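# Stack the desk carton onto the coffee-table carton pile

## Task

Take the carton that sits on the desk and set it on the top of the carton pile on the coffee table, centred and aligned with the cartons beneath it. It counts only if the carton stays there by itself once the gripper has opened and withdrawn. At the end the arm and gripper must be well away from the pile and not over it, and the robot must not have toppled or be left leaning.

## Robot and tools

Robot: a Hello Robot Stretch 3 with a single arm. It has a two-wheel base (0.33 m long, 0.34 m wide) that drives forward/backward and spins in place but cannot slide sideways. A lift carries the arm up and down a mast, and the arm telescopes out to the robot's right side. To shift the gripper forward or back you move the base. Spins pivot about the point midway between the drive wheels, 0.05 m behind the front edge. With the arm pulled in and the wrist folded, a spin sweeps a radius of 0.28 m; an unfolded level wrist reaches beyond that.

Frames: the base frame has its origin on the floor between the drive wheels, x forward, y to the left, z up. hand_pose is reported in this frame at the point where closed fingertips meet; with all wrist joints at zero its x axis points up, y back along the arm toward the mast, z toward the robot's rear. The odometry frame is the base frame where the scene began; base_odometry comes from wheel counts, so slip shows up as motion. Heading runs -3.142 to 3.142, positive left.

Tool execute_actions: argument actions is a list with exactly one action object, or empty to just read state and images. An action may contain base, joints, and contact_limits; its parts start at the same moment. base holds one command only: {"translate_m": d}, a relative drive from the current position, metres, -1 to 1, forward positive; or {"rotate_rad": d}, a relative spin in radians, -3.2 to 3.2, left/counter-clockwise positive. Base offsets count from the position in the last state report. joints is one dictionary keyed by joint name, each value an absolute target (not an offset): lift_m 0 to 1.1 (arm height); arm_m 0 to 0.52 (extension); wrist_yaw_rad -1.345 to 4.42 (0 along the arm, positive swings toward the front, 3.0 folds over the base); wrist_pitch_rad -1.57 to 0.451 (0 level, negative tips the fingers down); wrist_roll_rad -2.911 to 2.911 (0 fingers side by side); gripper_m -0.089 to 0.179 (larger is wider; real fingertip gap is about 0.007 less near closed, 0.025 less wide open, zero below 0.007); head_pan_rad -3.953 to 1.73 (0 forward, positive left, -1.57 looks along the arm); head_tilt_rad -1.53 to 0.419 (negative looks down). contact_limits accepts only arm_m, an effort percentage 1 to 100 at which arm motion halts with contact_stop; lower is gentler, too low halts immediately. cameras picks which images come back: head_camera, nav_camera, wrist_camera, or all; omitted means all, [] means none. Unknown keys or out-of-range values reject the whole call. A joint or base you omit may still be driving to its earlier target. One action runs at most 15 s.

Tool wait: seconds 0 to 10; commands nothing and returns state and images. Tool zoom_image: camera plus region [x0, y0, x1, y1] in pixels of that camera's latest full image, at most 504 by 504. Image sizes: head_camera 896x504, nav_camera 672x504 (fisheye), wrist_camera 644x364. Tool finished_scene: scene number; ends the scene irreversibly and reports success, and the goal must hold at that moment.

Result lines: base_status and joint_status give how each motion ended: done, off_target (stopped short and may still push), contact_stop, time_out, torque_fault (after the last three the target is dropped). on_its_own describes uncommanded joints; "held at" is a held target, not the actual position. motor_effort is percent of maximum, positive toward higher values, peak in brackets; readings are noisy and biased. lidar_m: 12 distances from the base origin, 30-degree sectors starting straight ahead and going counter-clockwise (4th left, 7th behind, 10th right), scan plane 0.17 m high, so table legs show but not tops; "-" means nothing seen. wrist_depth_mm and head_depth_mm are 7x7 grids of median depth in mm. base_tilt is lean in degrees (forward, right positive); turned_by_wheels and turned_by_imu give turning since the last result.

Gripping: close to a gripper_m below the carton's width to hold it; to let go open at least 0.02 beyond where the fingers met it. Neither the reading nor done proves a grasp; check images.

Safety: fold or unfold the wrist only with lift_m 0.32 to 0.95, wrist_pitch_rad -0.4 and roll near 0; once folded the lift may drop to 0.25. With yaw below -0.4 keep pitch at -0.5 or lower. The base moves fast only when stowed (lift below 0.30, arm below 0.03, yaw above 2.54). Arm and lift stop and go slack when they hit something; base, wrist and head keep pushing, and a wrist can fault for 10 s. Pushing against something solid with the gripper above about 0.45 m, repeating a push, or driving while holding something fixed can tip the robot. If it snags or leans, reverse in small steps, free the gripper, and lower the lift to about 0.2 if needed. Avoid drops, slams and hard shoves; a loose object may occasionally get nudged by itself.

Each tool is called after "Call:" in YAML: its name, and indented under it one key for each argument.

## Session

Call:
execute_actions:
  actions: []

Scene clock: 0.00 s.
base_odometry: x=+0.000 y=+0.000 heading=+0.000 (m, m, rad; odometry frame)
turned_by_wheels: +0.000 (rad since the last result)
turned_by_imu: +0.000 (rad since the last result)
base_tilt: forward=-1.6 right=+0.2 (deg)
lidar_m: 1.35 1.84 1.88 1.50 1.49 1.59 1.91 1.41 1.94 2.05 1.98 1.70
head_depth_mm: 1893 2825 3269 3229 3278 3092 2148 / 1896 2880 3308 3316 3255 2946 1736 / 1898 2836 3118 3194 3190 1607 1573 / 1900 2874 3024 3055 3026 2953 1562 / 1896 2806 2919 2870 2919 2893 1488 / 1811 2708 2759 2782 2757 2792 1486 / 1738 2654 2655 2681 2695 2656 2133
base_status: not commanded
joint_positions: lift_m=+0.582 arm_m=+0.001 wrist_yaw_rad=+3.084 wrist_pitch_rad=-0.380 wrist_roll_rad=-0.004 gripper_m=+0.037 head_pan_rad=-0.017 head_tilt_rad=+0.000
joint_status: not commanded
motor_effort: left_wheel=+1 right_wheel=-1 lift_m=+38 arm_m=-1 wrist_yaw_rad=+0 wrist_pitch_rad=+10 wrist_roll_rad=+0 gripper_m=+0 head_pan_rad=+1 head_tilt_rad=+2 (%)
hand_pose: x=-0.0080 y=+0.0832 z=+0.6035 quat_wxyz=(+0.154, +0.696, +0.114, +0.692) (m; base frame)
wrist_depth_mm: - - - - - - - / - - - - - - - / - - - - - - - / - - - - - - - / - - - - - - 971 / 852 853 853 820 795 810 818 / 744 728 711 717 725 714 705
pictures: head_camera (sideways: a quarter turn clockwise sets it upright), nav_camera (sideways: a quarter turn counterclockwise sets it upright), wrist_camera
Images, in order (width x height): head_camera 896x504, nav_camera 672x504, wrist_camera 644x364.

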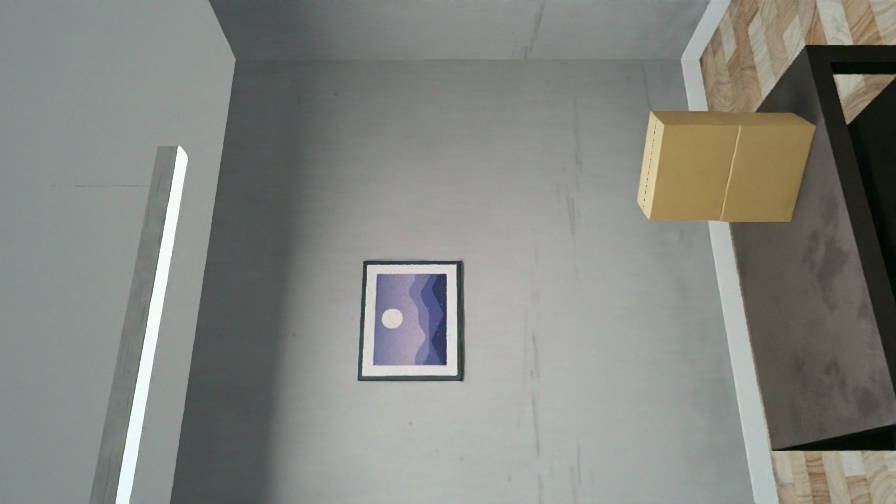

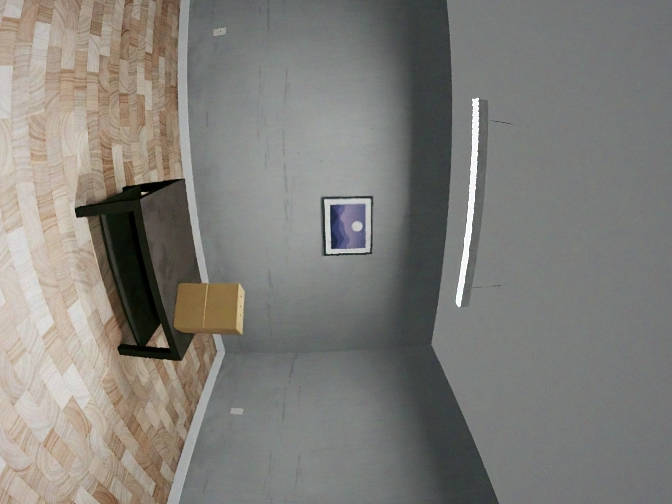

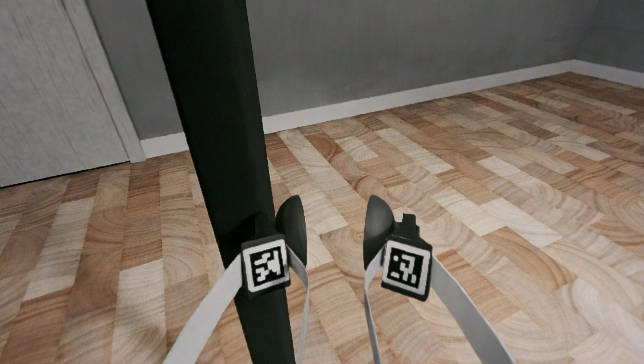

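Call:
execute_actions:
  actions:
    - {"joints":{"head_pan_rad":-1.6,"head_tilt_rad":-0.5}}
  cameras: ["head_camera","nav_camera"]

Call:
execute_actions:
  actions:
    - {"joints":{"head_pan_rad":1.5,"head_tilt_rad":-0.5}}
  cameras: ["head_camera","nav_camera"]

Scene clock: 2.43 s.
base_odometry: x=+0.000 y=+0.000 heading=+0.000 (m, m, rad; odometry frame)
turned_by_wheels: +0.000 (rad since the last result)
turned_by_imu: -0.001 (rad since the last result)
base_tilt: forward=-1.7 right=+0.1 (deg)
lidar_m: 1.35 1.84 1.87 1.50 1.49 1.59 1.91 1.40 1.94 2.05 1.98 1.70
head_depth_mm: 2353 2537 2643 2699 2025 1589 1304 / 2280 2471 2690 2682 1996 1574 1311 / 2183 2326 2595 2681 2002 1575 1308 / 2072 2262 2487 2575 1976 1570 1311 / 1998 2115 2251 2370 2011 1574 1319 / 1926 2042 2226 2325 2014 1591 1299 / 1862 1974 2112 2282 1992 1594 1310
base_status: not commanded
joint_positions: lift_m=+0.582 arm_m=+0.001 wrist_yaw_rad=+3.084 wrist_pitch_rad=-0.380 wrist_roll_rad=-0.004 gripper_m=+0.037 head_pan_rad=-1.593 head_tilt_rad=-0.493
joint_status: all done
motor_effort: left_wheel=+1(1) right_wheel=-1(1) lift_m=+38(38) arm_m=-1(1) wrist_yaw_rad=+0(1) wrist_pitch_rad=+10(10) wrist_roll_rad=+0(0) gripper_m=+0(0) head_pan_rad=-4(42) head_tilt_rad=-4(27) (%)
hand_pose: x=-0.0080 y=+0.0832 z=+0.6035 quat_wxyz=(+0.154, +0.696, +0.114, +0.692) (m; base frame)
wrist_depth_mm: - - - - - - - / - - - - - - - / - - - - - - - / - - - - - - - / - - - - - - 953 / 844 848 860 824 794 816 826 / 738 730 708 728 715 705 712
pictures: head_camera (sideways: a quarter turn clockwise sets it upright), nav_camera (sideways: a quarter turn counterclockwise sets it upright)
Images, in order (width x height): head_camera 896x504, nav_camera 672x504.

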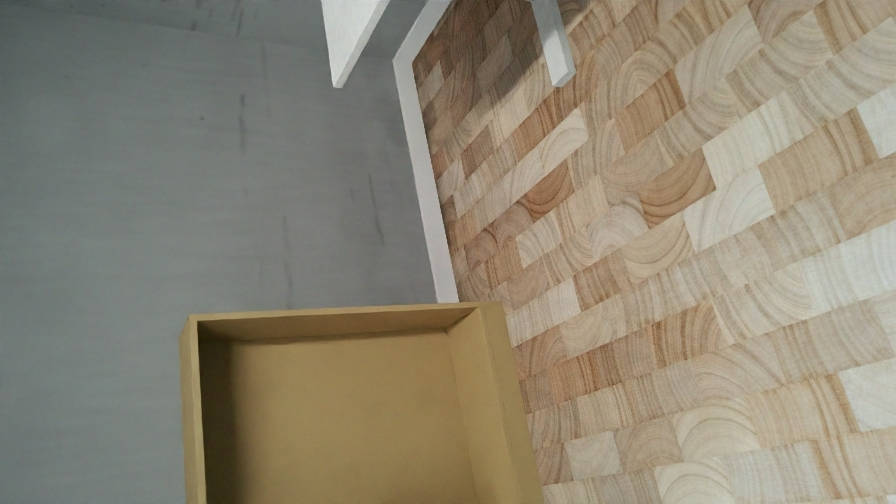

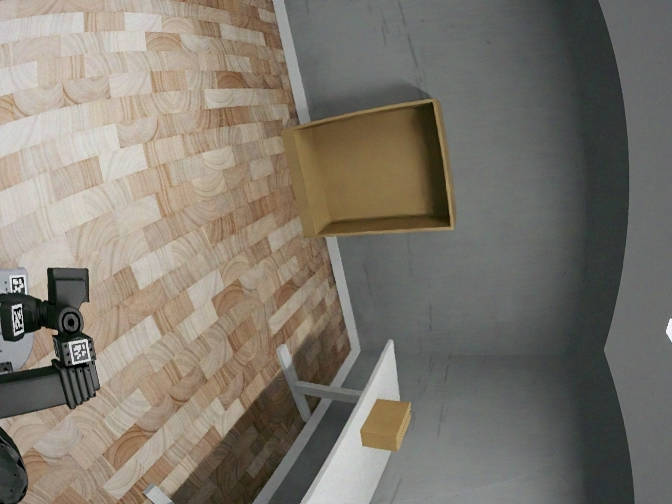

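Scene clock: 4.47 s.
base_odometry: x=+0.000 y=+0.000 heading=+0.000 (m, m, rad; odometry frame)
turned_by_wheels: +0.000 (rad since the last result)
turned_by_imu: +0.000 (rad since the last result)
base_tilt: forward=-1.7 right=+0.0 (deg)
lidar_m: 1.35 1.85 1.87 1.50 1.49 1.60 1.91 1.40 1.94 2.05 1.98 1.70
head_depth_mm: 1602 1770 1980 2228 2008 1582 1308 / 1525 1671 1852 2070 1995 1595 1306 / 1444 1583 1711 1971 1999 1573 1308 / 1379 1502 1636 1827 1934 1590 1305 / 1329 1433 1565 1709 1839 1576 1309 / 1273 1369 1484 1636 1777 1596 1312 / 1223 1314 1416 1541 1685 1593 1308
base_status: not commanded
joint_positions: lift_m=+0.582 arm_m=+0.001 wrist_yaw_rad=+3.084 wrist_pitch_rad=-0.380 wrist_roll_rad=-0.004 gripper_m=+0.037 head_pan_rad=+1.493 head_tilt_rad=-0.494
joint_status: all done
motor_effort: left_wheel=+1(1) right_wheel=-1(1) lift_m=+38(38) arm_m=-1(1) wrist_yaw_rad=+0(0) wrist_pitch_rad=+10(10) wrist_roll_rad=+0(0) gripper_m=+0(0) head_pan_rad=+3(41) head_tilt_rad=-3(2) (%)
hand_pose: x=-0.0080 y=+0.0832 z=+0.6035 quat_wxyz=(+0.154, +0.696, +0.114, +0.692) (m; base frame)
wrist_depth_mm: - - - - - - - / - - - - - - - / - - - - - - - / - - - - - - - / - - - - - - 980 / 842 853 839 831 786 832 819 / 741 719 703 729 710 717 711
pictures: head_camera (sideways: a quarter turn clockwise sets it upright), nav_camera (sideways: a quarter turn counterclockwise sets it upright)
Images, in order (width x height): head_camera 896x504, nav_camera 672x504.

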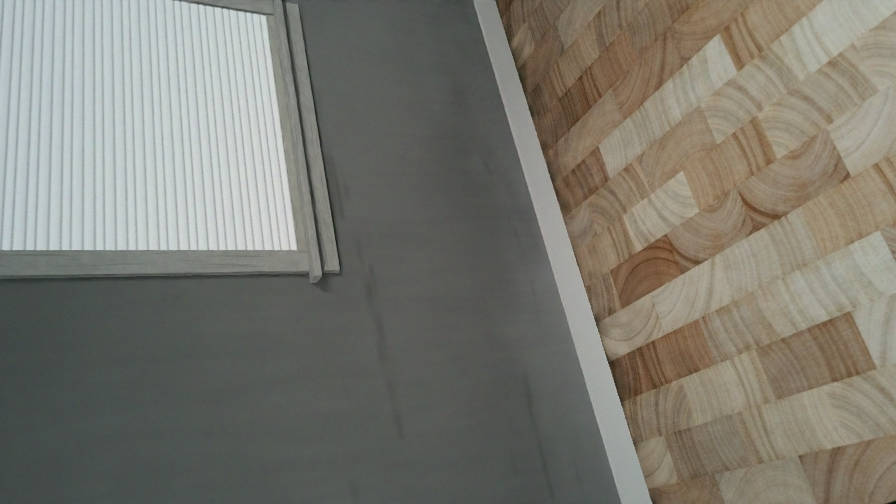

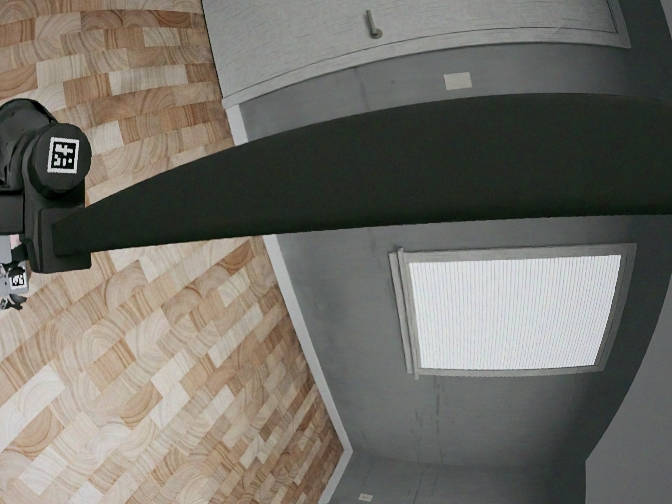

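Call:
execute_actions:
  actions:
    - {"joints":{"head_pan_rad":-2.3,"head_tilt_rad":-0.3}}
  cameras: ["head_camera","nav_camera"]

Call:
execute_actions:
  actions:
    - {"joints":{"head_pan_rad":-0.15,"head_tilt_rad":-0.3}}
  cameras: ["head_camera"]

Scene clock: 7.80 s.
base_odometry: x=+0.000 y=+0.000 heading=+0.000 (m, m, rad; odometry frame)
turned_by_wheels: +0.000 (rad since the last result)
turned_by_imu: -0.001 (rad since the last result)
base_tilt: forward=-1.6 right=+0.1 (deg)
lidar_m: 1.35 1.85 1.87 1.50 1.49 1.59 1.91 1.40 1.93 2.05 1.99 1.70
head_depth_mm: 1606 1658 1740 1809 1267 1930 1483 / 1661 1760 1839 1887 1345 1926 1506 / 1771 1838 1932 1906 1420 1924 1497 / 1840 1935 2050 1908 2284 1927 1521 / 1946 2043 2172 1615 2380 1921 1510 / 2050 2149 2310 1594 2235 1922 1518 / 2153 2326 2501 1911 2675 1927 1514
base_status: not commanded
joint_positions: lift_m=+0.582 arm_m=+0.001 wrist_yaw_rad=+3.084 wrist_pitch_rad=-0.380 wrist_roll_rad=-0.004 gripper_m=+0.037 head_pan_rad=-2.293 head_tilt_rad=-0.310
joint_status: all done
motor_effort: left_wheel=+1(1) right_wheel=-1(1) lift_m=+39(38) arm_m=-1(0) wrist_yaw_rad=+0(0) wrist_pitch_rad=+10(10) wrist_roll_rad=+0(0) gripper_m=+0(0) head_pan_rad=-3(41) head_tilt_rad=+4(19) (%)
hand_pose: x=-0.0080 y=+0.0832 z=+0.6035 quat_wxyz=(+0.154, +0.696, +0.114, +0.692) (m; base frame)
wrist_depth_mm: - - - - - - - / - - - - - - - / - - - - - - - / - - - - - - - / - - - - - - 978 / 853 839 878 829 786 822 821 / 742 731 702 715 716 710 696
pictures: head_camera (sideways: a quarter turn clockwise sets it upright), nav_camera (sideways: a quarter turn counterclockwise sets it upright)
Images, in order (width x height): head_camera 896x504, nav_camera 672x504.

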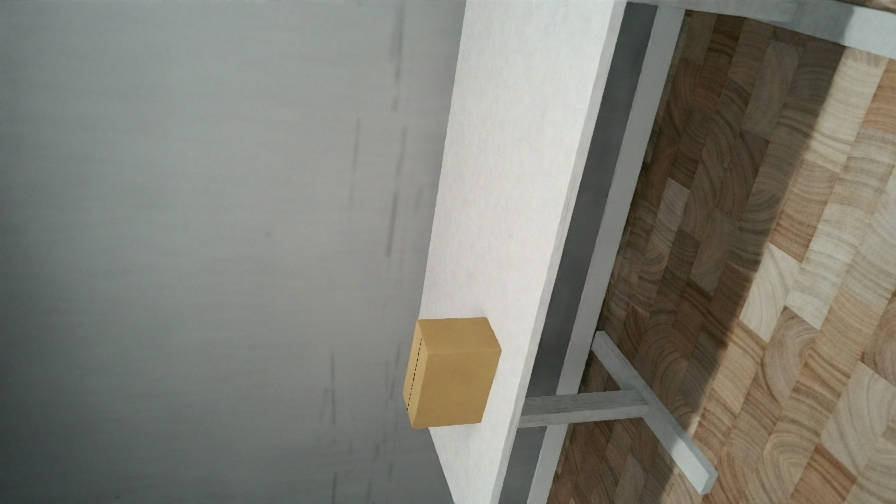

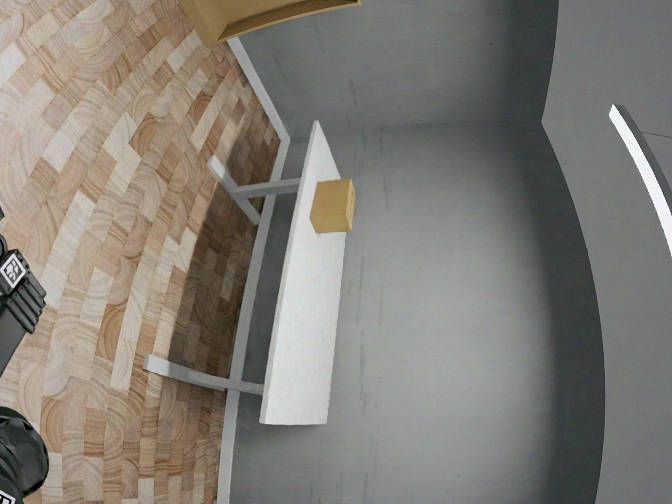

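Scene clock: 9.40 s.
base_odometry: x=+0.000 y=+0.000 heading=+0.000 (m, m, rad; odometry frame)
turned_by_wheels: +0.000 (rad since the last result)
turned_by_imu: +0.000 (rad since the last result)
base_tilt: forward=-1.6 right=+0.0 (deg)
lidar_m: 1.35 1.85 1.88 1.50 1.49 1.59 1.92 1.40 1.94 2.05 1.98 1.70
head_depth_mm: 2623 2692 2763 2907 2583 1931 1519 / 2927 3092 3171 3332 2623 1912 1517 / 3030 3210 3342 3560 2009 1918 1507 / 2874 3011 3135 1732 1760 1863 1510 / 2732 2839 3062 3092 1781 1782 1513 / 2575 2698 2884 3016 1739 1733 1508 / 2462 2546 2700 2846 1743 1582 1510
base_status: not commanded
joint_positions: lift_m=+0.582 arm_m=+0.001 wrist_yaw_rad=+3.084 wrist_pitch_rad=-0.380 wrist_roll_rad=-0.004 gripper_m=+0.037 head_pan_rad=-0.157 head_tilt_rad=-0.310
joint_status: all done
motor_effort: left_wheel=+1(1) right_wheel=-1(1) lift_m=+38(38) arm_m=-1(1) wrist_yaw_rad=+1(0) wrist_pitch_rad=+10(10) wrist_roll_rad=+0(0) gripper_m=+0(0) head_pan_rad=+3(42) head_tilt_rad=+4(3) (%)
hand_pose: x=-0.0080 y=+0.0832 z=+0.6035 quat_wxyz=(+0.154, +0.696, +0.114, +0.692) (m; base frame)
wrist_depth_mm: - - - - - - - / - - - - - - - / - - - - - - - / - - - - - - - / - - - - - - 961 / 857 851 854 831 794 824 829 / 720 730 718 713 720 704 707
pictures: head_camera (sideways: a quarter turn clockwise sets it upright)
Images, in order (width x height): head_camera 896x504.

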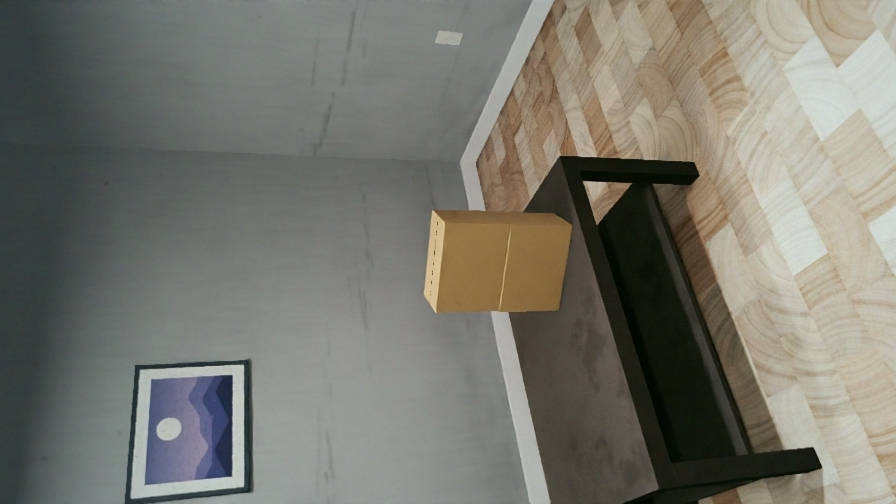

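Call:
execute_actions:
  actions:
    - {"base":{"rotate_rad":-2.37},"joints":{"lift_m":0.9,"wrist_yaw_rad":1.57,"wrist_pitch_rad":-0.4,"gripper_m":0.179,"head_pan_rad":0,"head_tilt_rad":-0.5}}
  cameras: []

Call:
execute_actions:
  actions:
    - {"base":{"translate_m":0.75},"joints":{"lift_m":1.05,"wrist_pitch_rad":0}}
  cameras: []

Call:
execute_actions:
  actions:
    - {"base":{"rotate_rad":1.18},"joints":{"head_pan_rad":-0.6,"head_tilt_rad":-0.6}}

Scene clock: 17.83 s.
base_odometry: x=+0.000 y=+0.000 heading=-2.370 (m, m, rad; odometry frame)
turned_by_wheels: -2.370 (rad since the last result)
turned_by_imu: -2.350 (rad since the last result)
base_tilt: forward=-1.6 right=+0.0 (deg)
lidar_m: 1.91 1.94 1.98 2.29 2.11 1.35 2.47 1.61 1.48 1.48 1.84 1.41
head_depth_mm: 1550 1653 1761 1278 1862 1585 1308 / 1598 1734 1807 1353 2008 1546 1313 / 1669 1794 1864 1447 2000 1593 1308 / 1737 1859 1893 1436 2008 1575 1306 / 1795 1970 1904 2340 2011 1581 1311 / 1869 2051 1515 2406 2001 1583 1315 / 1957 2162 1542 2356 1998 1580 1311
base_status: done
joint_positions: lift_m=+0.900 arm_m=+0.001 wrist_yaw_rad=+1.573 wrist_pitch_rad=-0.416 wrist_roll_rad=-0.004 gripper_m=+0.179 head_pan_rad=-0.007 head_tilt_rad=-0.494
joint_status: all done
motor_effort: left_wheel=+4(11) right_wheel=-3(5) lift_m=+47(48) arm_m=-1(1) wrist_yaw_rad=-2(2) wrist_pitch_rad=+9(10) wrist_roll_rad=+0(0) gripper_m=+0(100) head_pan_rad=+4(19) head_tilt_rad=-3(17) (%)
hand_pose: x=+0.2033 y=-0.1452 z=+0.9129 quat_wxyz=(+0.593, +0.592, -0.384, +0.388) (m; base frame)
wrist_depth_mm: - - - - - - - / - - - - - - - / - - - - - - - / - - - - - - - / - - - - - - - / - - - - - - - / - - - - - - 967
pictures: none
No camera images: the call's "cameras" was empty. Leave "cameras" out to get every camera's image.

Scene clock: 26.57 s.
base_odometry: x=-0.537 y=-0.523 heading=-2.370 (m, m, rad; odometry frame)
turned_by_wheels: +0.000 (rad since the last result)
turned_by_imu: +0.002 (rad since the last result)
base_tilt: forward=-1.6 right=+0.0 (deg)
lidar_m: 1.21 1.26 1.68 1.89 2.52 2.03 2.93 1.93 1.75 1.77 1.30 0.73
head_depth_mm: 966 1036 1126 1177 930 685 584 / 998 1079 1170 1218 - 686 585 / 1042 1123 1225 1214 890 710 600 / 1075 1177 1285 1211 896 708 634 / 1127 1226 1357 1210 895 710 1243 / 1175 1279 1430 1223 895 708 1307 / 1232 1352 1504 1213 863 732 1312
base_status: done
joint_positions: lift_m=+1.050 arm_m=+0.001 wrist_yaw_rad=+1.573 wrist_pitch_rad=-0.022 wrist_roll_rad=-0.004 gripper_m=+0.179 head_pan_rad=-0.007 head_tilt_rad=-0.494
joint_status: all done
motor_effort: left_wheel=+4(7) right_wheel=-3(3) lift_m=+47(48) arm_m=-1(1) wrist_yaw_rad=-2(2) wrist_pitch_rad=+13(14) wrist_roll_rad=+0(0) gripper_m=+0(0) head_pan_rad=+4(3) head_tilt_rad=-3(3) (%)
hand_pose: x=+0.2343 y=-0.1450 z=+1.1587 quat_wxyz=(+0.506, +0.505, -0.492, +0.496) (m; base frame)
wrist_depth_mm: - - - - 927 842 777 / - - - - 985 871 796 / - - - - - 896 815 / - - - - - 933 845 / - - - - - - 847 / 885 810 882 864 865 863 875 / 709 668 679 679 678 682 929
pictures: none
No camera images: the call's "cameras" was empty. Leave "cameras" out to get every camera's image.

Scene clock: 29.43 s.
base_odometry: x=-0.537 y=-0.523 heading=-1.190 (m, m, rad; odometry frame)
turned_by_wheels: +1.180 (rad since the last result)
turned_by_imu: +1.168 (rad since the last result)
base_tilt: forward=-1.7 right=-0.1 (deg)
lidar_m: 1.67 1.90 2.17 2.03 2.52 1.84 1.75 1.70 0.74 0.73 1.25 1.26
head_depth_mm: 1294 1382 1420 985 849 - 1208 / 1449 1555 1440 913 827 1388 1211 / 1625 1768 988 894 818 1482 1234 / 1870 2027 1367 988 1701 1496 1233 / 1876 2072 2167 1168 1744 1429 1238 / 1773 1946 2101 2207 1792 1469 1228 / 1680 1834 1978 2173 1622 1468 1242
base_status: done
joint_positions: lift_m=+1.050 arm_m=+0.001 wrist_yaw_rad=+1.573 wrist_pitch_rad=-0.022 wrist_roll_rad=-0.004 gripper_m=+0.179 head_pan_rad=-0.593 head_tilt_rad=-0.592
joint_status: all done
motor_effort: left_wheel=-2(5) right_wheel=+2(5) lift_m=+47(47) arm_m=-1(2) wrist_yaw_rad=-2(2) wrist_pitch_rad=+13(13) wrist_roll_rad=+0(0) gripper_m=+0(0) head_pan_rad=-3(37) head_tilt_rad=-4(14) (%)
hand_pose: x=+0.2343 y=-0.1451 z=+1.1587 quat_wxyz=(+0.506, +0.505, -0.493, +0.496) (m; base frame)
wrist_depth_mm: - - - - - - - / - - - - - - - / - - - - - - - / - - - - - - - / - - - - - - - / - - - - - 717 903 / - - - - - 630 576
pictures: head_camera (sideways: a quarter turn clockwise sets it upright), nav_camera (sideways: a quarter turn counterclockwise sets it upright), wrist_camera
Images, in order (width x height): head_camera 896x504, nav_camera 672x504, wrist_camera 644x364.

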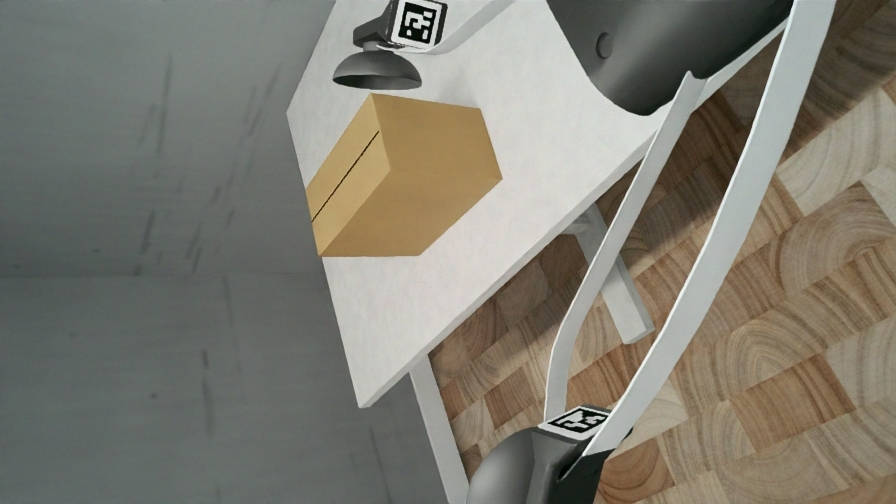

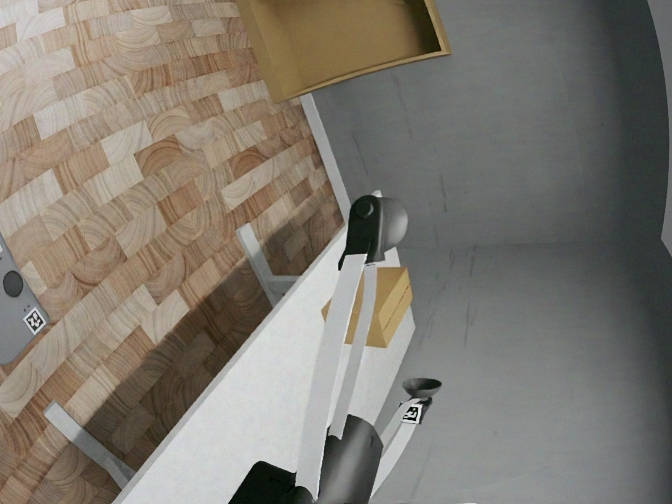

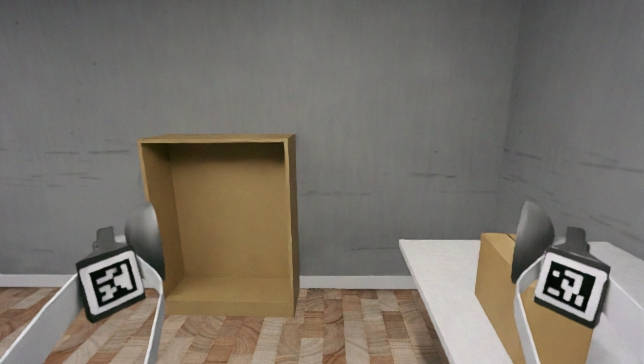

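Call:
execute_actions:
  actions:
    - {"base":{"translate_m":0.6},"joints":{"lift_m":1.1,"wrist_pitch_rad":-1.57,"arm_m":0.42,"head_pan_rad":-1.4,"head_tilt_rad":-0.8}}

Scene clock: 38.53 s.
base_odometry: x=-0.314 y=-1.080 heading=-1.190 (m, m, rad; odometry frame)
turned_by_wheels: +0.000 (rad since the last result)
turned_by_imu: -0.001 (rad since the last result)
base_tilt: forward=-1.7 right=+0.0 (deg)
lidar_m: 1.07 1.38 1.97 2.03 2.12 2.46 2.35 1.06 1.10 1.20 0.85 1.44
head_depth_mm: - 1129 967 789 666 1275 1140 / 1049 1136 980 774 667 1298 1147 / 1032 1155 671 647 681 1306 1143 / 1048 1175 670 682 697 1308 1142 / 1076 1184 671 722 715 1300 1146 / 1095 1211 978 794 716 1292 1145 / 1117 1277 985 791 1412 1298 1148
base_status: done
joint_positions: lift_m=+1.100 arm_m=+0.420 wrist_yaw_rad=+1.572 wrist_pitch_rad=-1.564 wrist_roll_rad=-0.004 gripper_m=+0.179 head_pan_rad=-1.393 head_tilt_rad=-0.790
joint_status: all done
motor_effort: left_wheel=-2(2) right_wheel=+1(5) lift_m=+46(49) arm_m=+5(4) wrist_yaw_rad=-1(1) wrist_pitch_rad=-3(13) wrist_roll_rad=+0(0) gripper_m=+0(1) head_pan_rad=-3(41) head_tilt_rad=-5(21) (%)
hand_pose: x=-0.0438 y=-0.5648 z=+0.9820 quat_wxyz=(+0.707, +0.707, +0.000, +0.004) (m; base frame)
wrist_depth_mm: - - 380 215 215 373 367 / - - 391 221 223 383 383 / - - 404 229 230 398 397 / - - 423 420 417 410 406 / - - 439 436 432 426 418 / - - 458 456 450 449 437 / - - 482 470 465 460 457
pictures: head_camera (sideways: a quarter turn clockwise sets it upright), nav_camera (sideways: a quarter turn counterclockwise sets it upright), wrist_camera
Images, in order (width x height): head_camera 896x504, nav_camera 672x504, wrist_camera 644x364.

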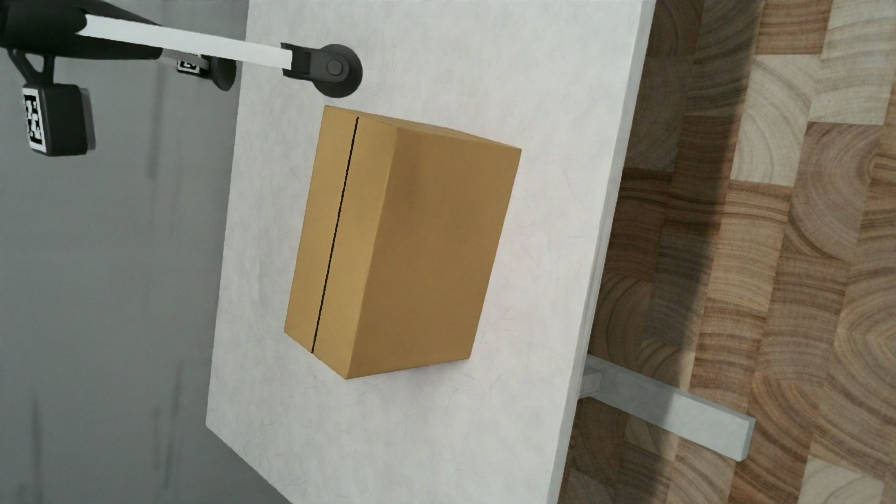

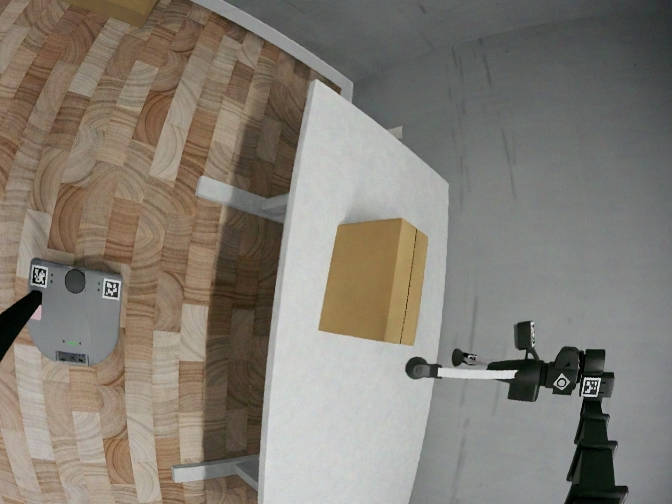

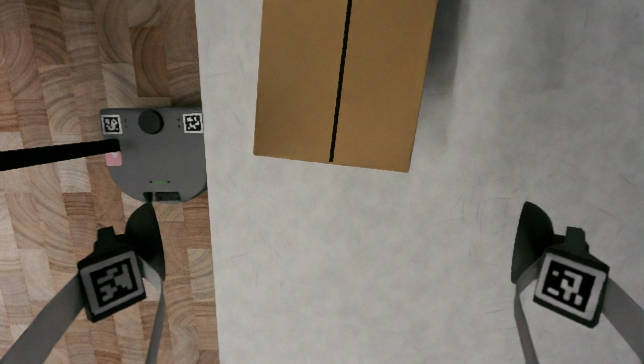

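Call:
execute_actions:
  actions:
    - {"base":{"translate_m":0.14},"joints":{"arm_m":0.43,"wrist_yaw_rad":1.47}}
  cameras: ["head_camera","wrist_camera"]

Scene clock: 43.07 s.
base_odometry: x=-0.262 y=-1.210 heading=-1.190 (m, m, rad; odometry frame)
turned_by_wheels: +0.000 (rad since the last result)
turned_by_imu: -0.001 (rad since the last result)
base_tilt: forward=-1.5 right=+0.1 (deg)
lidar_m: 0.94 1.25 1.77 2.03 2.65 2.60 2.49 1.16 1.25 1.20 0.79 1.29
head_depth_mm: - 1117 978 615 667 1298 1140 / 1050 1136 669 640 666 1303 1141 / 1038 1150 670 676 684 1304 1137 / 1058 1181 985 752 697 1301 1135 / 1068 1178 980 791 717 1291 1144 / 1098 1251 978 795 1414 1299 1144 / 1121 1287 1469 797 1411 1291 1143
base_status: done
joint_positions: lift_m=+1.100 arm_m=+0.430 wrist_yaw_rad=+1.473 wrist_pitch_rad=-1.565 wrist_roll_rad=-0.004 gripper_m=+0.179 head_pan_rad=-1.393 head_tilt_rad=-0.790
joint_status: all done
motor_effort: left_wheel=-2(3) right_wheel=+1(6) lift_m=+46(46) arm_m=+5(7) wrist_yaw_rad=-2(2) wrist_pitch_rad=-3(3) wrist_roll_rad=+0(0) gripper_m=+0(0) head_pan_rad=-3(3) head_tilt_rad=-4(4) (%)
hand_pose: x=-0.0439 y=-0.5726 z=+0.9821 quat_wxyz=(+0.707, +0.706, -0.035, -0.031) (m; base frame)
wrist_depth_mm: - - 379 215 216 370 368 / - - 393 221 223 384 381 / - - 405 229 230 399 396 / - - 421 238 239 413 409 / - - 440 247 248 427 428 / - - 463 257 442 447 435 / - - - 474 467 459 458
pictures: head_camera (sideways: a quarter turn clockwise sets it upright), wrist_camera
Images, in order (width x height): head_camera 896x504, wrist_camera 644x364.

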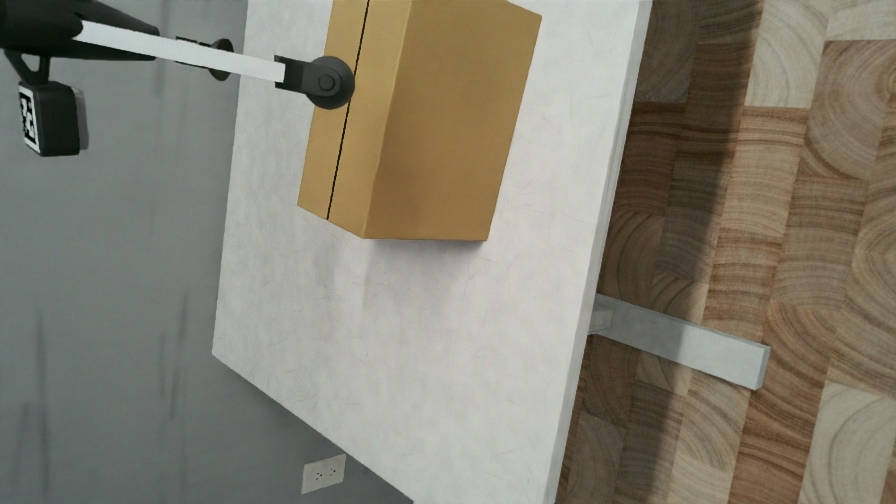

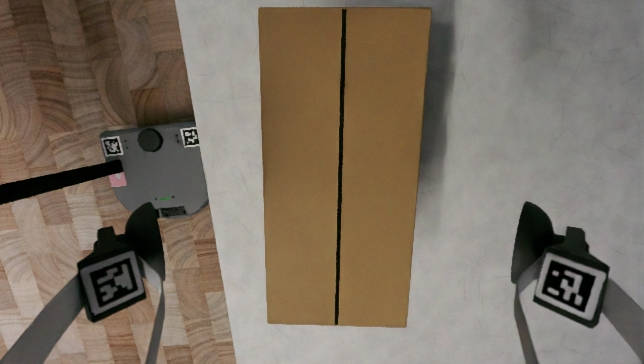

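Call:
execute_actions:
  actions:
    - {"joints":{"lift_m":0.955}}
  cameras: ["head_camera","wrist_camera"]

Scene clock: 45.73 s.
base_odometry: x=-0.262 y=-1.210 heading=-1.190 (m, m, rad; odometry frame)
turned_by_wheels: +0.000 (rad since the last result)
turned_by_imu: +0.000 (rad since the last result)
base_tilt: forward=-1.6 right=+0.1 (deg)
lidar_m: 0.94 1.24 1.77 2.03 2.64 2.60 2.49 1.16 1.25 1.20 0.79 1.29
head_depth_mm: - - 647 611 667 1303 1133 / 1011 1137 668 648 664 1304 1150 / 1039 1153 669 671 680 1299 1143 / 1057 1180 985 752 699 1308 1144 / 1073 1191 987 795 716 1285 1149 / 1096 1259 986 789 1421 1309 1145 / 1126 1288 1474 795 1413 1292 1143
base_status: not commanded
joint_positions: lift_m=+0.958 arm_m=+0.430 wrist_yaw_rad=+1.472 wrist_pitch_rad=-1.570 wrist_roll_rad=-0.004 gripper_m=+0.179 head_pan_rad=-1.393 head_tilt_rad=-0.790
joint_status: lift_m contact_stop (moved -0.142 of -0.145)
on_its_own: lift_m is slack since a contact_stop, until your next command for it
motor_effort: left_wheel=+0(2) right_wheel=-1(3) lift_m=+38(43) arm_m=+3(5) wrist_yaw_rad=-3(3) wrist_pitch_rad=+0(3) wrist_roll_rad=+0(0) gripper_m=+0(0) head_pan_rad=-3(3) head_tilt_rad=-5(4) (%)
hand_pose: x=-0.0453 y=-0.5726 z=+0.8405 quat_wxyz=(+0.707, +0.706, -0.033, -0.033) (m; base frame)
wrist_depth_mm: 936 87 86 85 84 84 245 / 943 259 89 88 87 87 254 / - 94 92 91 90 90 260 / - 96 95 94 94 93 272 / - 100 99 98 97 97 279 / - 104 103 102 101 100 - / - - 107 106 105 106 305
pictures: head_camera (sideways: a quarter turn clockwise sets it upright), wrist_camera
Images, in order (width x height): head_camera 896x504, wrist_camera 644x364.

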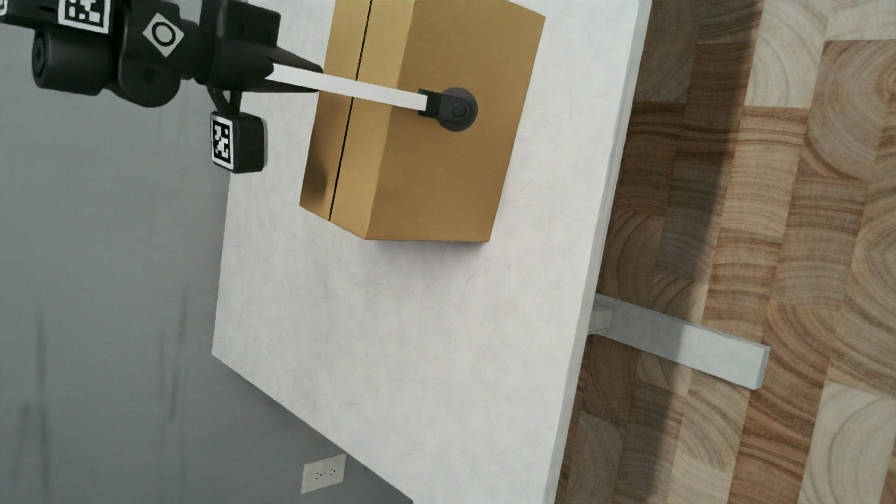

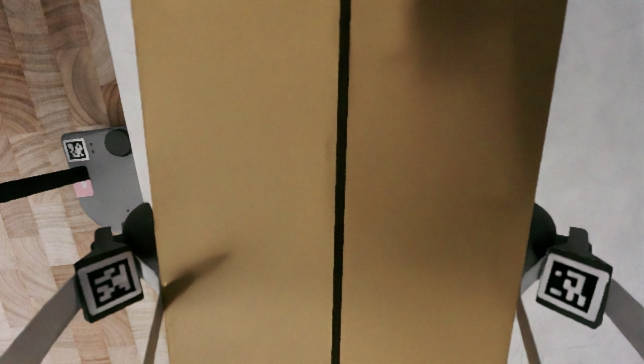

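Call:
execute_actions:
  actions:
    - {"joints":{"lift_m":0.968}}
  cameras: []

Call:
execute_actions:
  actions:
    - {"joints":{"gripper_m":0.06}}
  cameras: ["wrist_camera"]

Call:
execute_actions:
  actions:
    - {"joints":{"lift_m":1.05}}
  cameras: ["wrist_camera","head_camera"]

Scene clock: 47.37 s.
base_odometry: x=-0.262 y=-1.210 heading=-1.190 (m, m, rad; odometry frame)
turned_by_wheels: +0.000 (rad since the last result)
turned_by_imu: +0.000 (rad since the last result)
base_tilt: forward=-1.7 right=+0.1 (deg)
lidar_m: 0.94 1.25 1.77 2.03 2.65 2.60 2.49 1.16 1.24 1.20 0.79 1.29
head_depth_mm: - - 646 607 664 1296 1133 / 1007 1127 671 645 666 1298 1139 / 1033 1149 667 670 683 1309 1142 / 1058 1179 981 755 696 1302 1142 / 1070 1181 985 792 715 1294 1143 / 1101 1251 977 794 1422 1295 1146 / 1118 1289 1465 795 1410 1298 1142
base_status: not commanded
joint_positions: lift_m=+0.968 arm_m=+0.430 wrist_yaw_rad=+1.472 wrist_pitch_rad=-1.569 wrist_roll_rad=-0.004 gripper_m=+0.179 head_pan_rad=-1.393 head_tilt_rad=-0.790
joint_status: all done
motor_effort: left_wheel=-1(1) right_wheel=+1(1) lift_m=+47(50) arm_m=+3(3) wrist_yaw_rad=-2(1) wrist_pitch_rad=-1(1) wrist_roll_rad=+0(0) gripper_m=+0(1) head_pan_rad=-3(3) head_tilt_rad=-5(5) (%)
hand_pose: x=-0.0449 y=-0.5727 z=+0.8501 quat_wxyz=(+0.707, +0.706, -0.034, -0.033) (m; base frame)
wrist_depth_mm: 919 259 94 93 92 92 251 / 961 271 97 96 95 95 261 / - 278 101 99 99 99 270 / - 197 104 103 102 102 279 / - 297 108 107 106 106 287 / - - 112 111 111 111 296 / - - 117 116 115 309 316
pictures: none
No camera images: the call's "cameras" was empty. Leave "cameras" out to get every camera's image.

Scene clock: 49.03 s.
base_odometry: x=-0.262 y=-1.210 heading=-1.190 (m, m, rad; odometry frame)
turned_by_wheels: +0.000 (rad since the last result)
turned_by_imu: +0.000 (rad since the last result)
base_tilt: forward=-1.7 right=+0.1 (deg)
lidar_m: 0.94 1.25 1.77 2.03 2.66 2.60 2.49 1.16 1.25 1.20 0.79 1.30
head_depth_mm: - - 649 608 667 1299 1142 / 1019 1131 671 652 666 1299 1147 / 1033 1146 670 668 683 1295 1146 / 1053 1182 979 753 697 1297 1150 / 1078 1181 984 794 714 1302 1140 / 1096 1255 983 796 1418 1304 1146 / 1118 1288 1473 793 1408 1302 1148
base_status: not commanded
joint_positions: lift_m=+0.968 arm_m=+0.430 wrist_yaw_rad=+1.472 wrist_pitch_rad=-1.571 wrist_roll_rad=-0.004 gripper_m=+0.066 head_pan_rad=-1.393 head_tilt_rad=-0.790
joint_status: gripper_m off_target (ended at +0.066, target +0.060)
motor_effort: left_wheel=-1(1) right_wheel=+0(1) lift_m=+32(47) arm_m=+2(2) wrist_yaw_rad=-2(1) wrist_pitch_rad=+0(0) wrist_roll_rad=+0(0) gripper_m=-100(99) head_pan_rad=-3(3) head_tilt_rad=-4(5) (%)
hand_pose: x=-0.0454 y=-0.5726 z=+0.8507 quat_wxyz=(+0.707, +0.706, -0.033, -0.034) (m; base frame)
wrist_depth_mm: 910 263 95 95 94 94 254 / 948 272 98 98 97 97 262 / - 280 102 101 101 101 271 / - 291 106 106 104 105 281 / - - 110 109 108 108 291 / - - 114 114 113 113 302 / - - 119 118 117 314 317
pictures: wrist_camera
Images, in order (width x height): wrist_camera 644x364.

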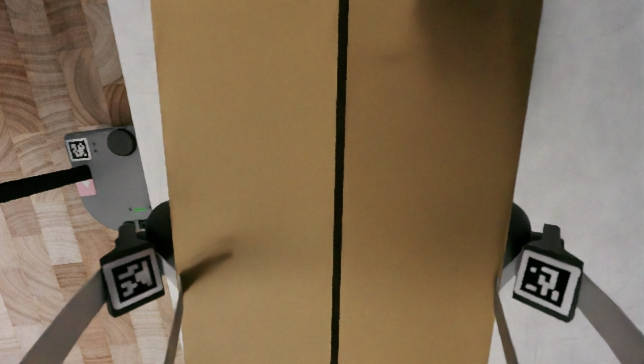

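Scene clock: 50.60 s.
base_odometry: x=-0.262 y=-1.210 heading=-1.190 (m, m, rad; odometry frame)
turned_by_wheels: +0.000 (rad since the last result)
turned_by_imu: +0.000 (rad since the last result)
base_tilt: forward=-1.6 right=-0.1 (deg)
lidar_m: 0.94 1.24 1.77 2.03 2.65 2.61 2.49 1.16 1.25 1.20 0.79 1.30
head_depth_mm: - 1146 551 611 665 1293 1146 / 1000 1143 569 640 667 1308 1139 / 1029 1155 580 669 682 1303 1140 / 1050 1189 950 771 697 1303 1140 / 1076 1176 977 792 715 1291 1150 / 1091 1251 983 792 1409 1305 1139 / 1115 1283 1483 796 1407 1298 1141
base_status: not commanded
joint_positions: lift_m=+1.050 arm_m=+0.430 wrist_yaw_rad=+1.472 wrist_pitch_rad=-1.569 wrist_roll_rad=-0.004 gripper_m=+0.071 head_pan_rad=-1.393 head_tilt_rad=-0.790
joint_status: all done
on_its_own: gripper_m is held at +0.069, not at your +0.060, by its stall guard, which is still easing
motor_effort: left_wheel=-1(1) right_wheel=+1(0) lift_m=+47(48) arm_m=+3(2) wrist_yaw_rad=-1(1) wrist_pitch_rad=-1(1) wrist_roll_rad=+0(0) gripper_m=-32(93) head_pan_rad=-2(3) head_tilt_rad=-4(4) (%)
hand_pose: x=-0.0449 y=-0.5726 z=+0.9321 quat_wxyz=(+0.707, +0.706, -0.034, -0.033) (m; base frame)
wrist_depth_mm: - - 101 100 99 99 323 / - - 104 103 102 102 333 / - - 107 106 106 107 345 / - - 111 110 109 110 357 / - - 115 114 113 113 373 / - - 119 118 117 117 385 / - - 125 123 122 402 402
pictures: head_camera (sideways: a quarter turn clockwise sets it upright), wrist_camera
Images, in order (width x height): head_camera 896x504, wrist_camera 644x364.

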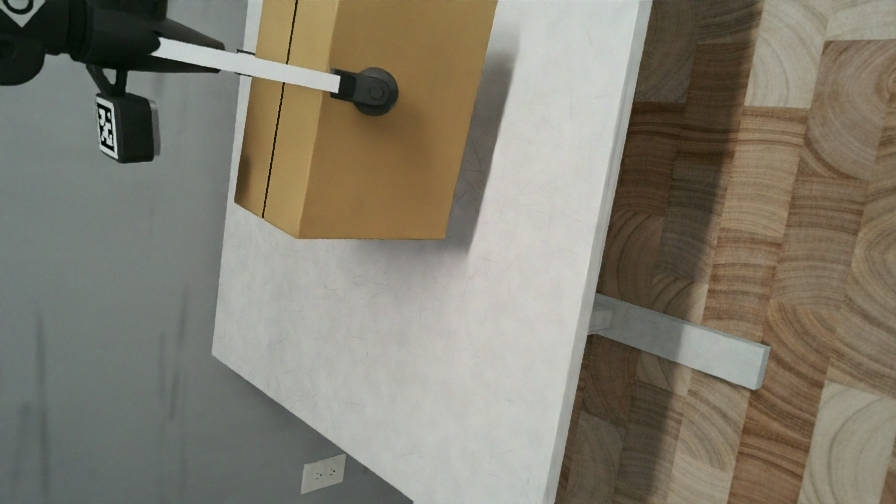

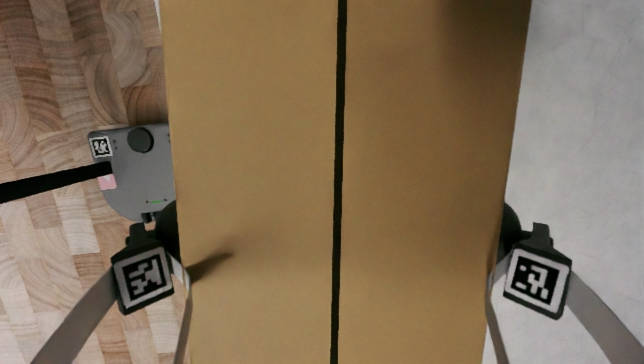

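Call:
execute_actions:
  actions:
    - {"joints":{"lift_m":1.1,"arm_m":0.08,"head_pan_rad":0,"head_tilt_rad":-0.5}}
  cameras: ["wrist_camera"]

Call:
execute_actions:
  actions:
    - {"base":{"rotate_rad":1.64}}
  cameras: ["wrist_camera"]

Call:
execute_actions:
  actions:
    - {"base":{"translate_m":1.0}}

Scene clock: 55.60 s.
base_odometry: x=-0.262 y=-1.210 heading=-1.190 (m, m, rad; odometry frame)
turned_by_wheels: +0.000 (rad since the last result)
turned_by_imu: -0.001 (rad since the last result)
base_tilt: forward=-1.5 right=+0.1 (deg)
lidar_m: 0.93 1.25 1.78 2.03 2.65 2.60 2.49 1.16 1.25 1.20 0.79 1.30
head_depth_mm: 1029 1126 1228 1353 1527 1563 1296 / 1033 1126 1229 1360 1532 1562 1288 / 1027 1119 1231 1365 1525 1564 1293 / 1028 1125 1229 1340 1502 1506 1294 / 1033 1105 976 1290 1440 1441 1295 / 1034 1116 1181 1310 1471 1437 1297 / 1040 1114 1190 1322 1490 1443 1290
base_status: not commanded
joint_positions: lift_m=+1.100 arm_m=+0.080 wrist_yaw_rad=+1.472 wrist_pitch_rad=-1.569 wrist_roll_rad=-0.004 gripper_m=+0.094 head_pan_rad=-0.007 head_tilt_rad=-0.507
joint_status: all done
on_its_own: gripper_m is held at +0.096, not at your +0.060, by its stall guard, which is still easing
motor_effort: left_wheel=-1(1) right_wheel=+1(1) lift_m=+47(49) arm_m=-6(6) wrist_yaw_rad=-2(2) wrist_pitch_rad=-1(1) wrist_roll_rad=+0(0) gripper_m=-3(39) head_pan_rad=+4(43) head_tilt_rad=+3(24) (%)
hand_pose: x=-0.0449 y=-0.2233 z=+0.9821 quat_wxyz=(+0.707, +0.706, -0.034, -0.033) (m; base frame)
wrist_depth_mm: - - 101 100 99 99 369 / - - 104 103 102 102 381 / - - 107 106 106 106 399 / - - 111 110 109 110 412 / - - 115 114 113 113 429 / - - 119 119 117 117 437 / - - 124 123 122 455 463
pictures: wrist_camera
Images, in order (width x height): wrist_camera 644x364.

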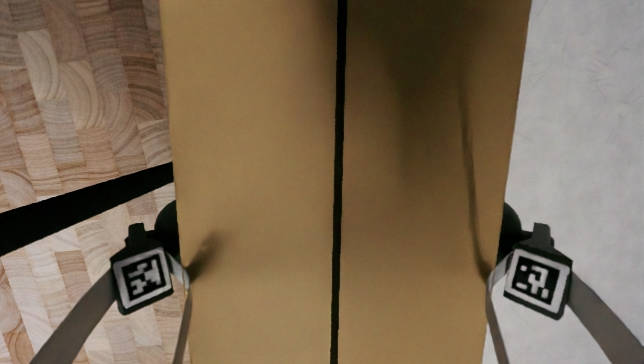

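Scene clock: 59.13 s.
base_odometry: x=-0.262 y=-1.210 heading=+0.450 (m, m, rad; odometry frame)
turned_by_wheels: +1.640 (rad since the last result)
turned_by_imu: +1.624 (rad since the last result)
base_tilt: forward=-1.5 right=+0.1 (deg)
lidar_m: 2.03 2.17 2.57 2.49 1.20 1.23 1.20 0.79 1.27 0.94 1.28 1.89
head_depth_mm: 2934 3248 3441 2621 1958 1558 1290 / 2939 3207 3479 2598 1964 1567 1292 / 2982 3222 3479 2483 1981 1559 1305 / 2962 3264 2116 2380 1958 1575 1298 / 3027 3265 3491 2479 1957 1569 1301 / 3057 3375 3495 2459 1941 1563 1301 / 3081 3295 3578 2514 1955 1563 1306
base_status: done
joint_positions: lift_m=+1.100 arm_m=+0.080 wrist_yaw_rad=+1.472 wrist_pitch_rad=-1.568 wrist_roll_rad=-0.004 gripper_m=+0.107 head_pan_rad=-0.007 head_tilt_rad=-0.507
joint_status: not commanded
on_its_own: gripper_m is held at +0.106, not at your +0.060, by its stall guard, which is not easing now
motor_effort: left_wheel=-2(8) right_wheel=+2(5) lift_m=+47(47) arm_m=-6(6) wrist_yaw_rad=-2(0) wrist_pitch_rad=-1(1) wrist_roll_rad=+0(0) gripper_m=-24(28) head_pan_rad=+4(3) head_tilt_rad=+3(3) (%)
hand_pose: x=-0.0446 y=-0.2233 z=+0.9821 quat_wxyz=(+0.707, +0.706, -0.034, -0.033) (m; base frame)
wrist_depth_mm: - - 101 100 99 99 921 / - - 104 103 103 103 910 / - - 107 107 106 106 - / - - 111 110 110 110 - / - - 115 114 113 113 - / - - 119 118 118 118 - / - - 124 123 122 - -
pictures: wrist_camera
Images, in order (width x height): wrist_camera 644x364.

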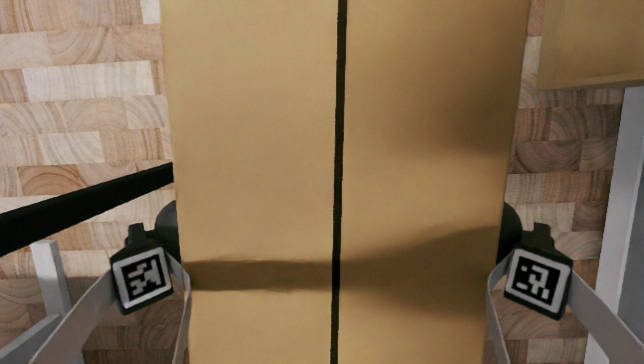

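Scene clock: 70.63 s.
base_odometry: x=+0.638 y=-0.775 heading=+0.450 (m, m, rad; odometry frame)
turned_by_wheels: +0.000 (rad since the last result)
turned_by_imu: +0.002 (rad since the last result)
base_tilt: forward=-1.7 right=-0.1 (deg)
lidar_m: 1.03 1.25 2.50 2.44 2.57 1.91 1.77 1.35 1.30 1.02 1.39 2.00
head_depth_mm: 2144 2329 2493 2639 1963 1558 1290 / 2132 2310 2537 2658 1949 1558 1302 / 2137 2323 2549 1645 1342 1473 1298 / 2138 2351 2546 1198 1301 1516 1298 / 2177 2392 2602 1579 1393 1516 1301 / 2206 2395 2653 1735 1390 1513 1302 / 2207 2412 2658 1734 1449 1511 1302
base_status: done
joint_positions: lift_m=+1.100 arm_m=+0.080 wrist_yaw_rad=+1.472 wrist_pitch_rad=-1.568 wrist_roll_rad=-0.004 gripper_m=+0.107 head_pan_rad=-0.007 head_tilt_rad=-0.507
joint_status: not commanded
on_its_own: gripper_m is held at +0.106, not at your +0.060, by its stall guard, which is not easing now
motor_effort: left_wheel=-2(4) right_wheel=+2(4) lift_m=+47(47) arm_m=-6(6) wrist_yaw_rad=+0(1) wrist_pitch_rad=-1(1) wrist_roll_rad=+0(0) gripper_m=-23(24) head_pan_rad=+4(4) head_tilt_rad=+3(3) (%)
hand_pose: x=-0.0446 y=-0.2233 z=+0.9821 quat_wxyz=(+0.707, +0.706, -0.034, -0.033) (m; base frame)
wrist_depth_mm: - - 101 100 99 99 - / - - 104 103 102 102 - / - - 108 107 106 106 - / - - 111 110 110 110 - / - - 115 114 113 113 - / - - 120 119 117 118 - / - - 125 122 122 - -
pictures: head_camera (sideways: a quarter turn clockwise sets it upright), nav_camera (sideways: a quarter turn counterclockwise sets it upright), wrist_camera
Images, in order (width x height): head_camera 896x504, nav_camera 672x504, wrist_camera 644x364.

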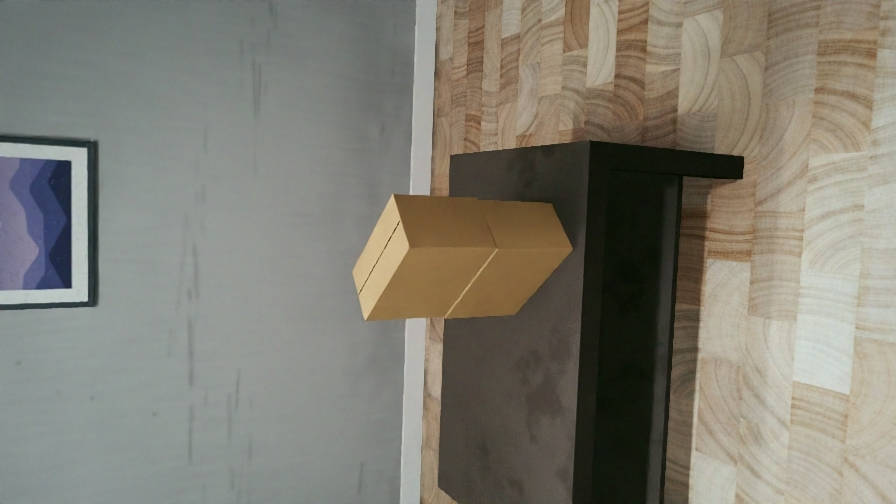

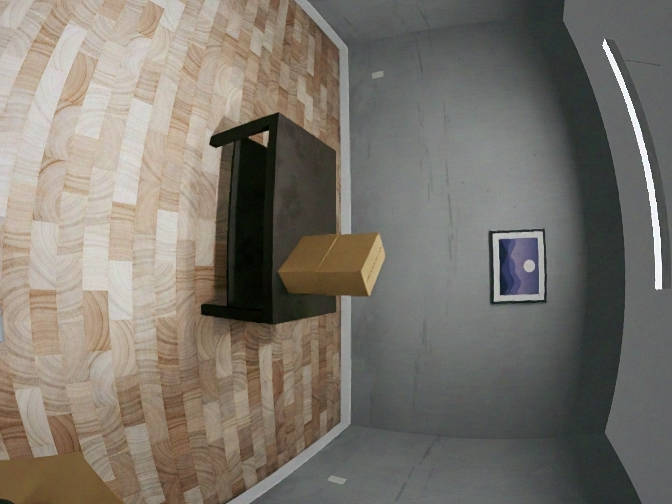

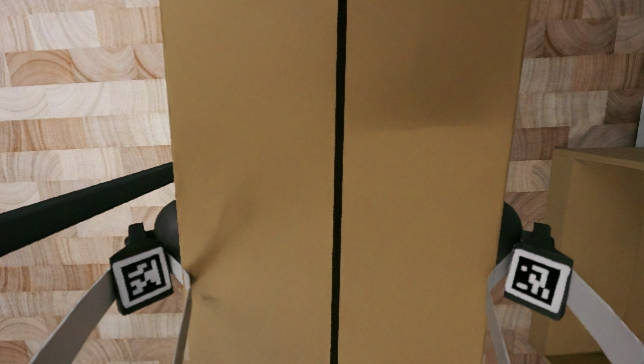

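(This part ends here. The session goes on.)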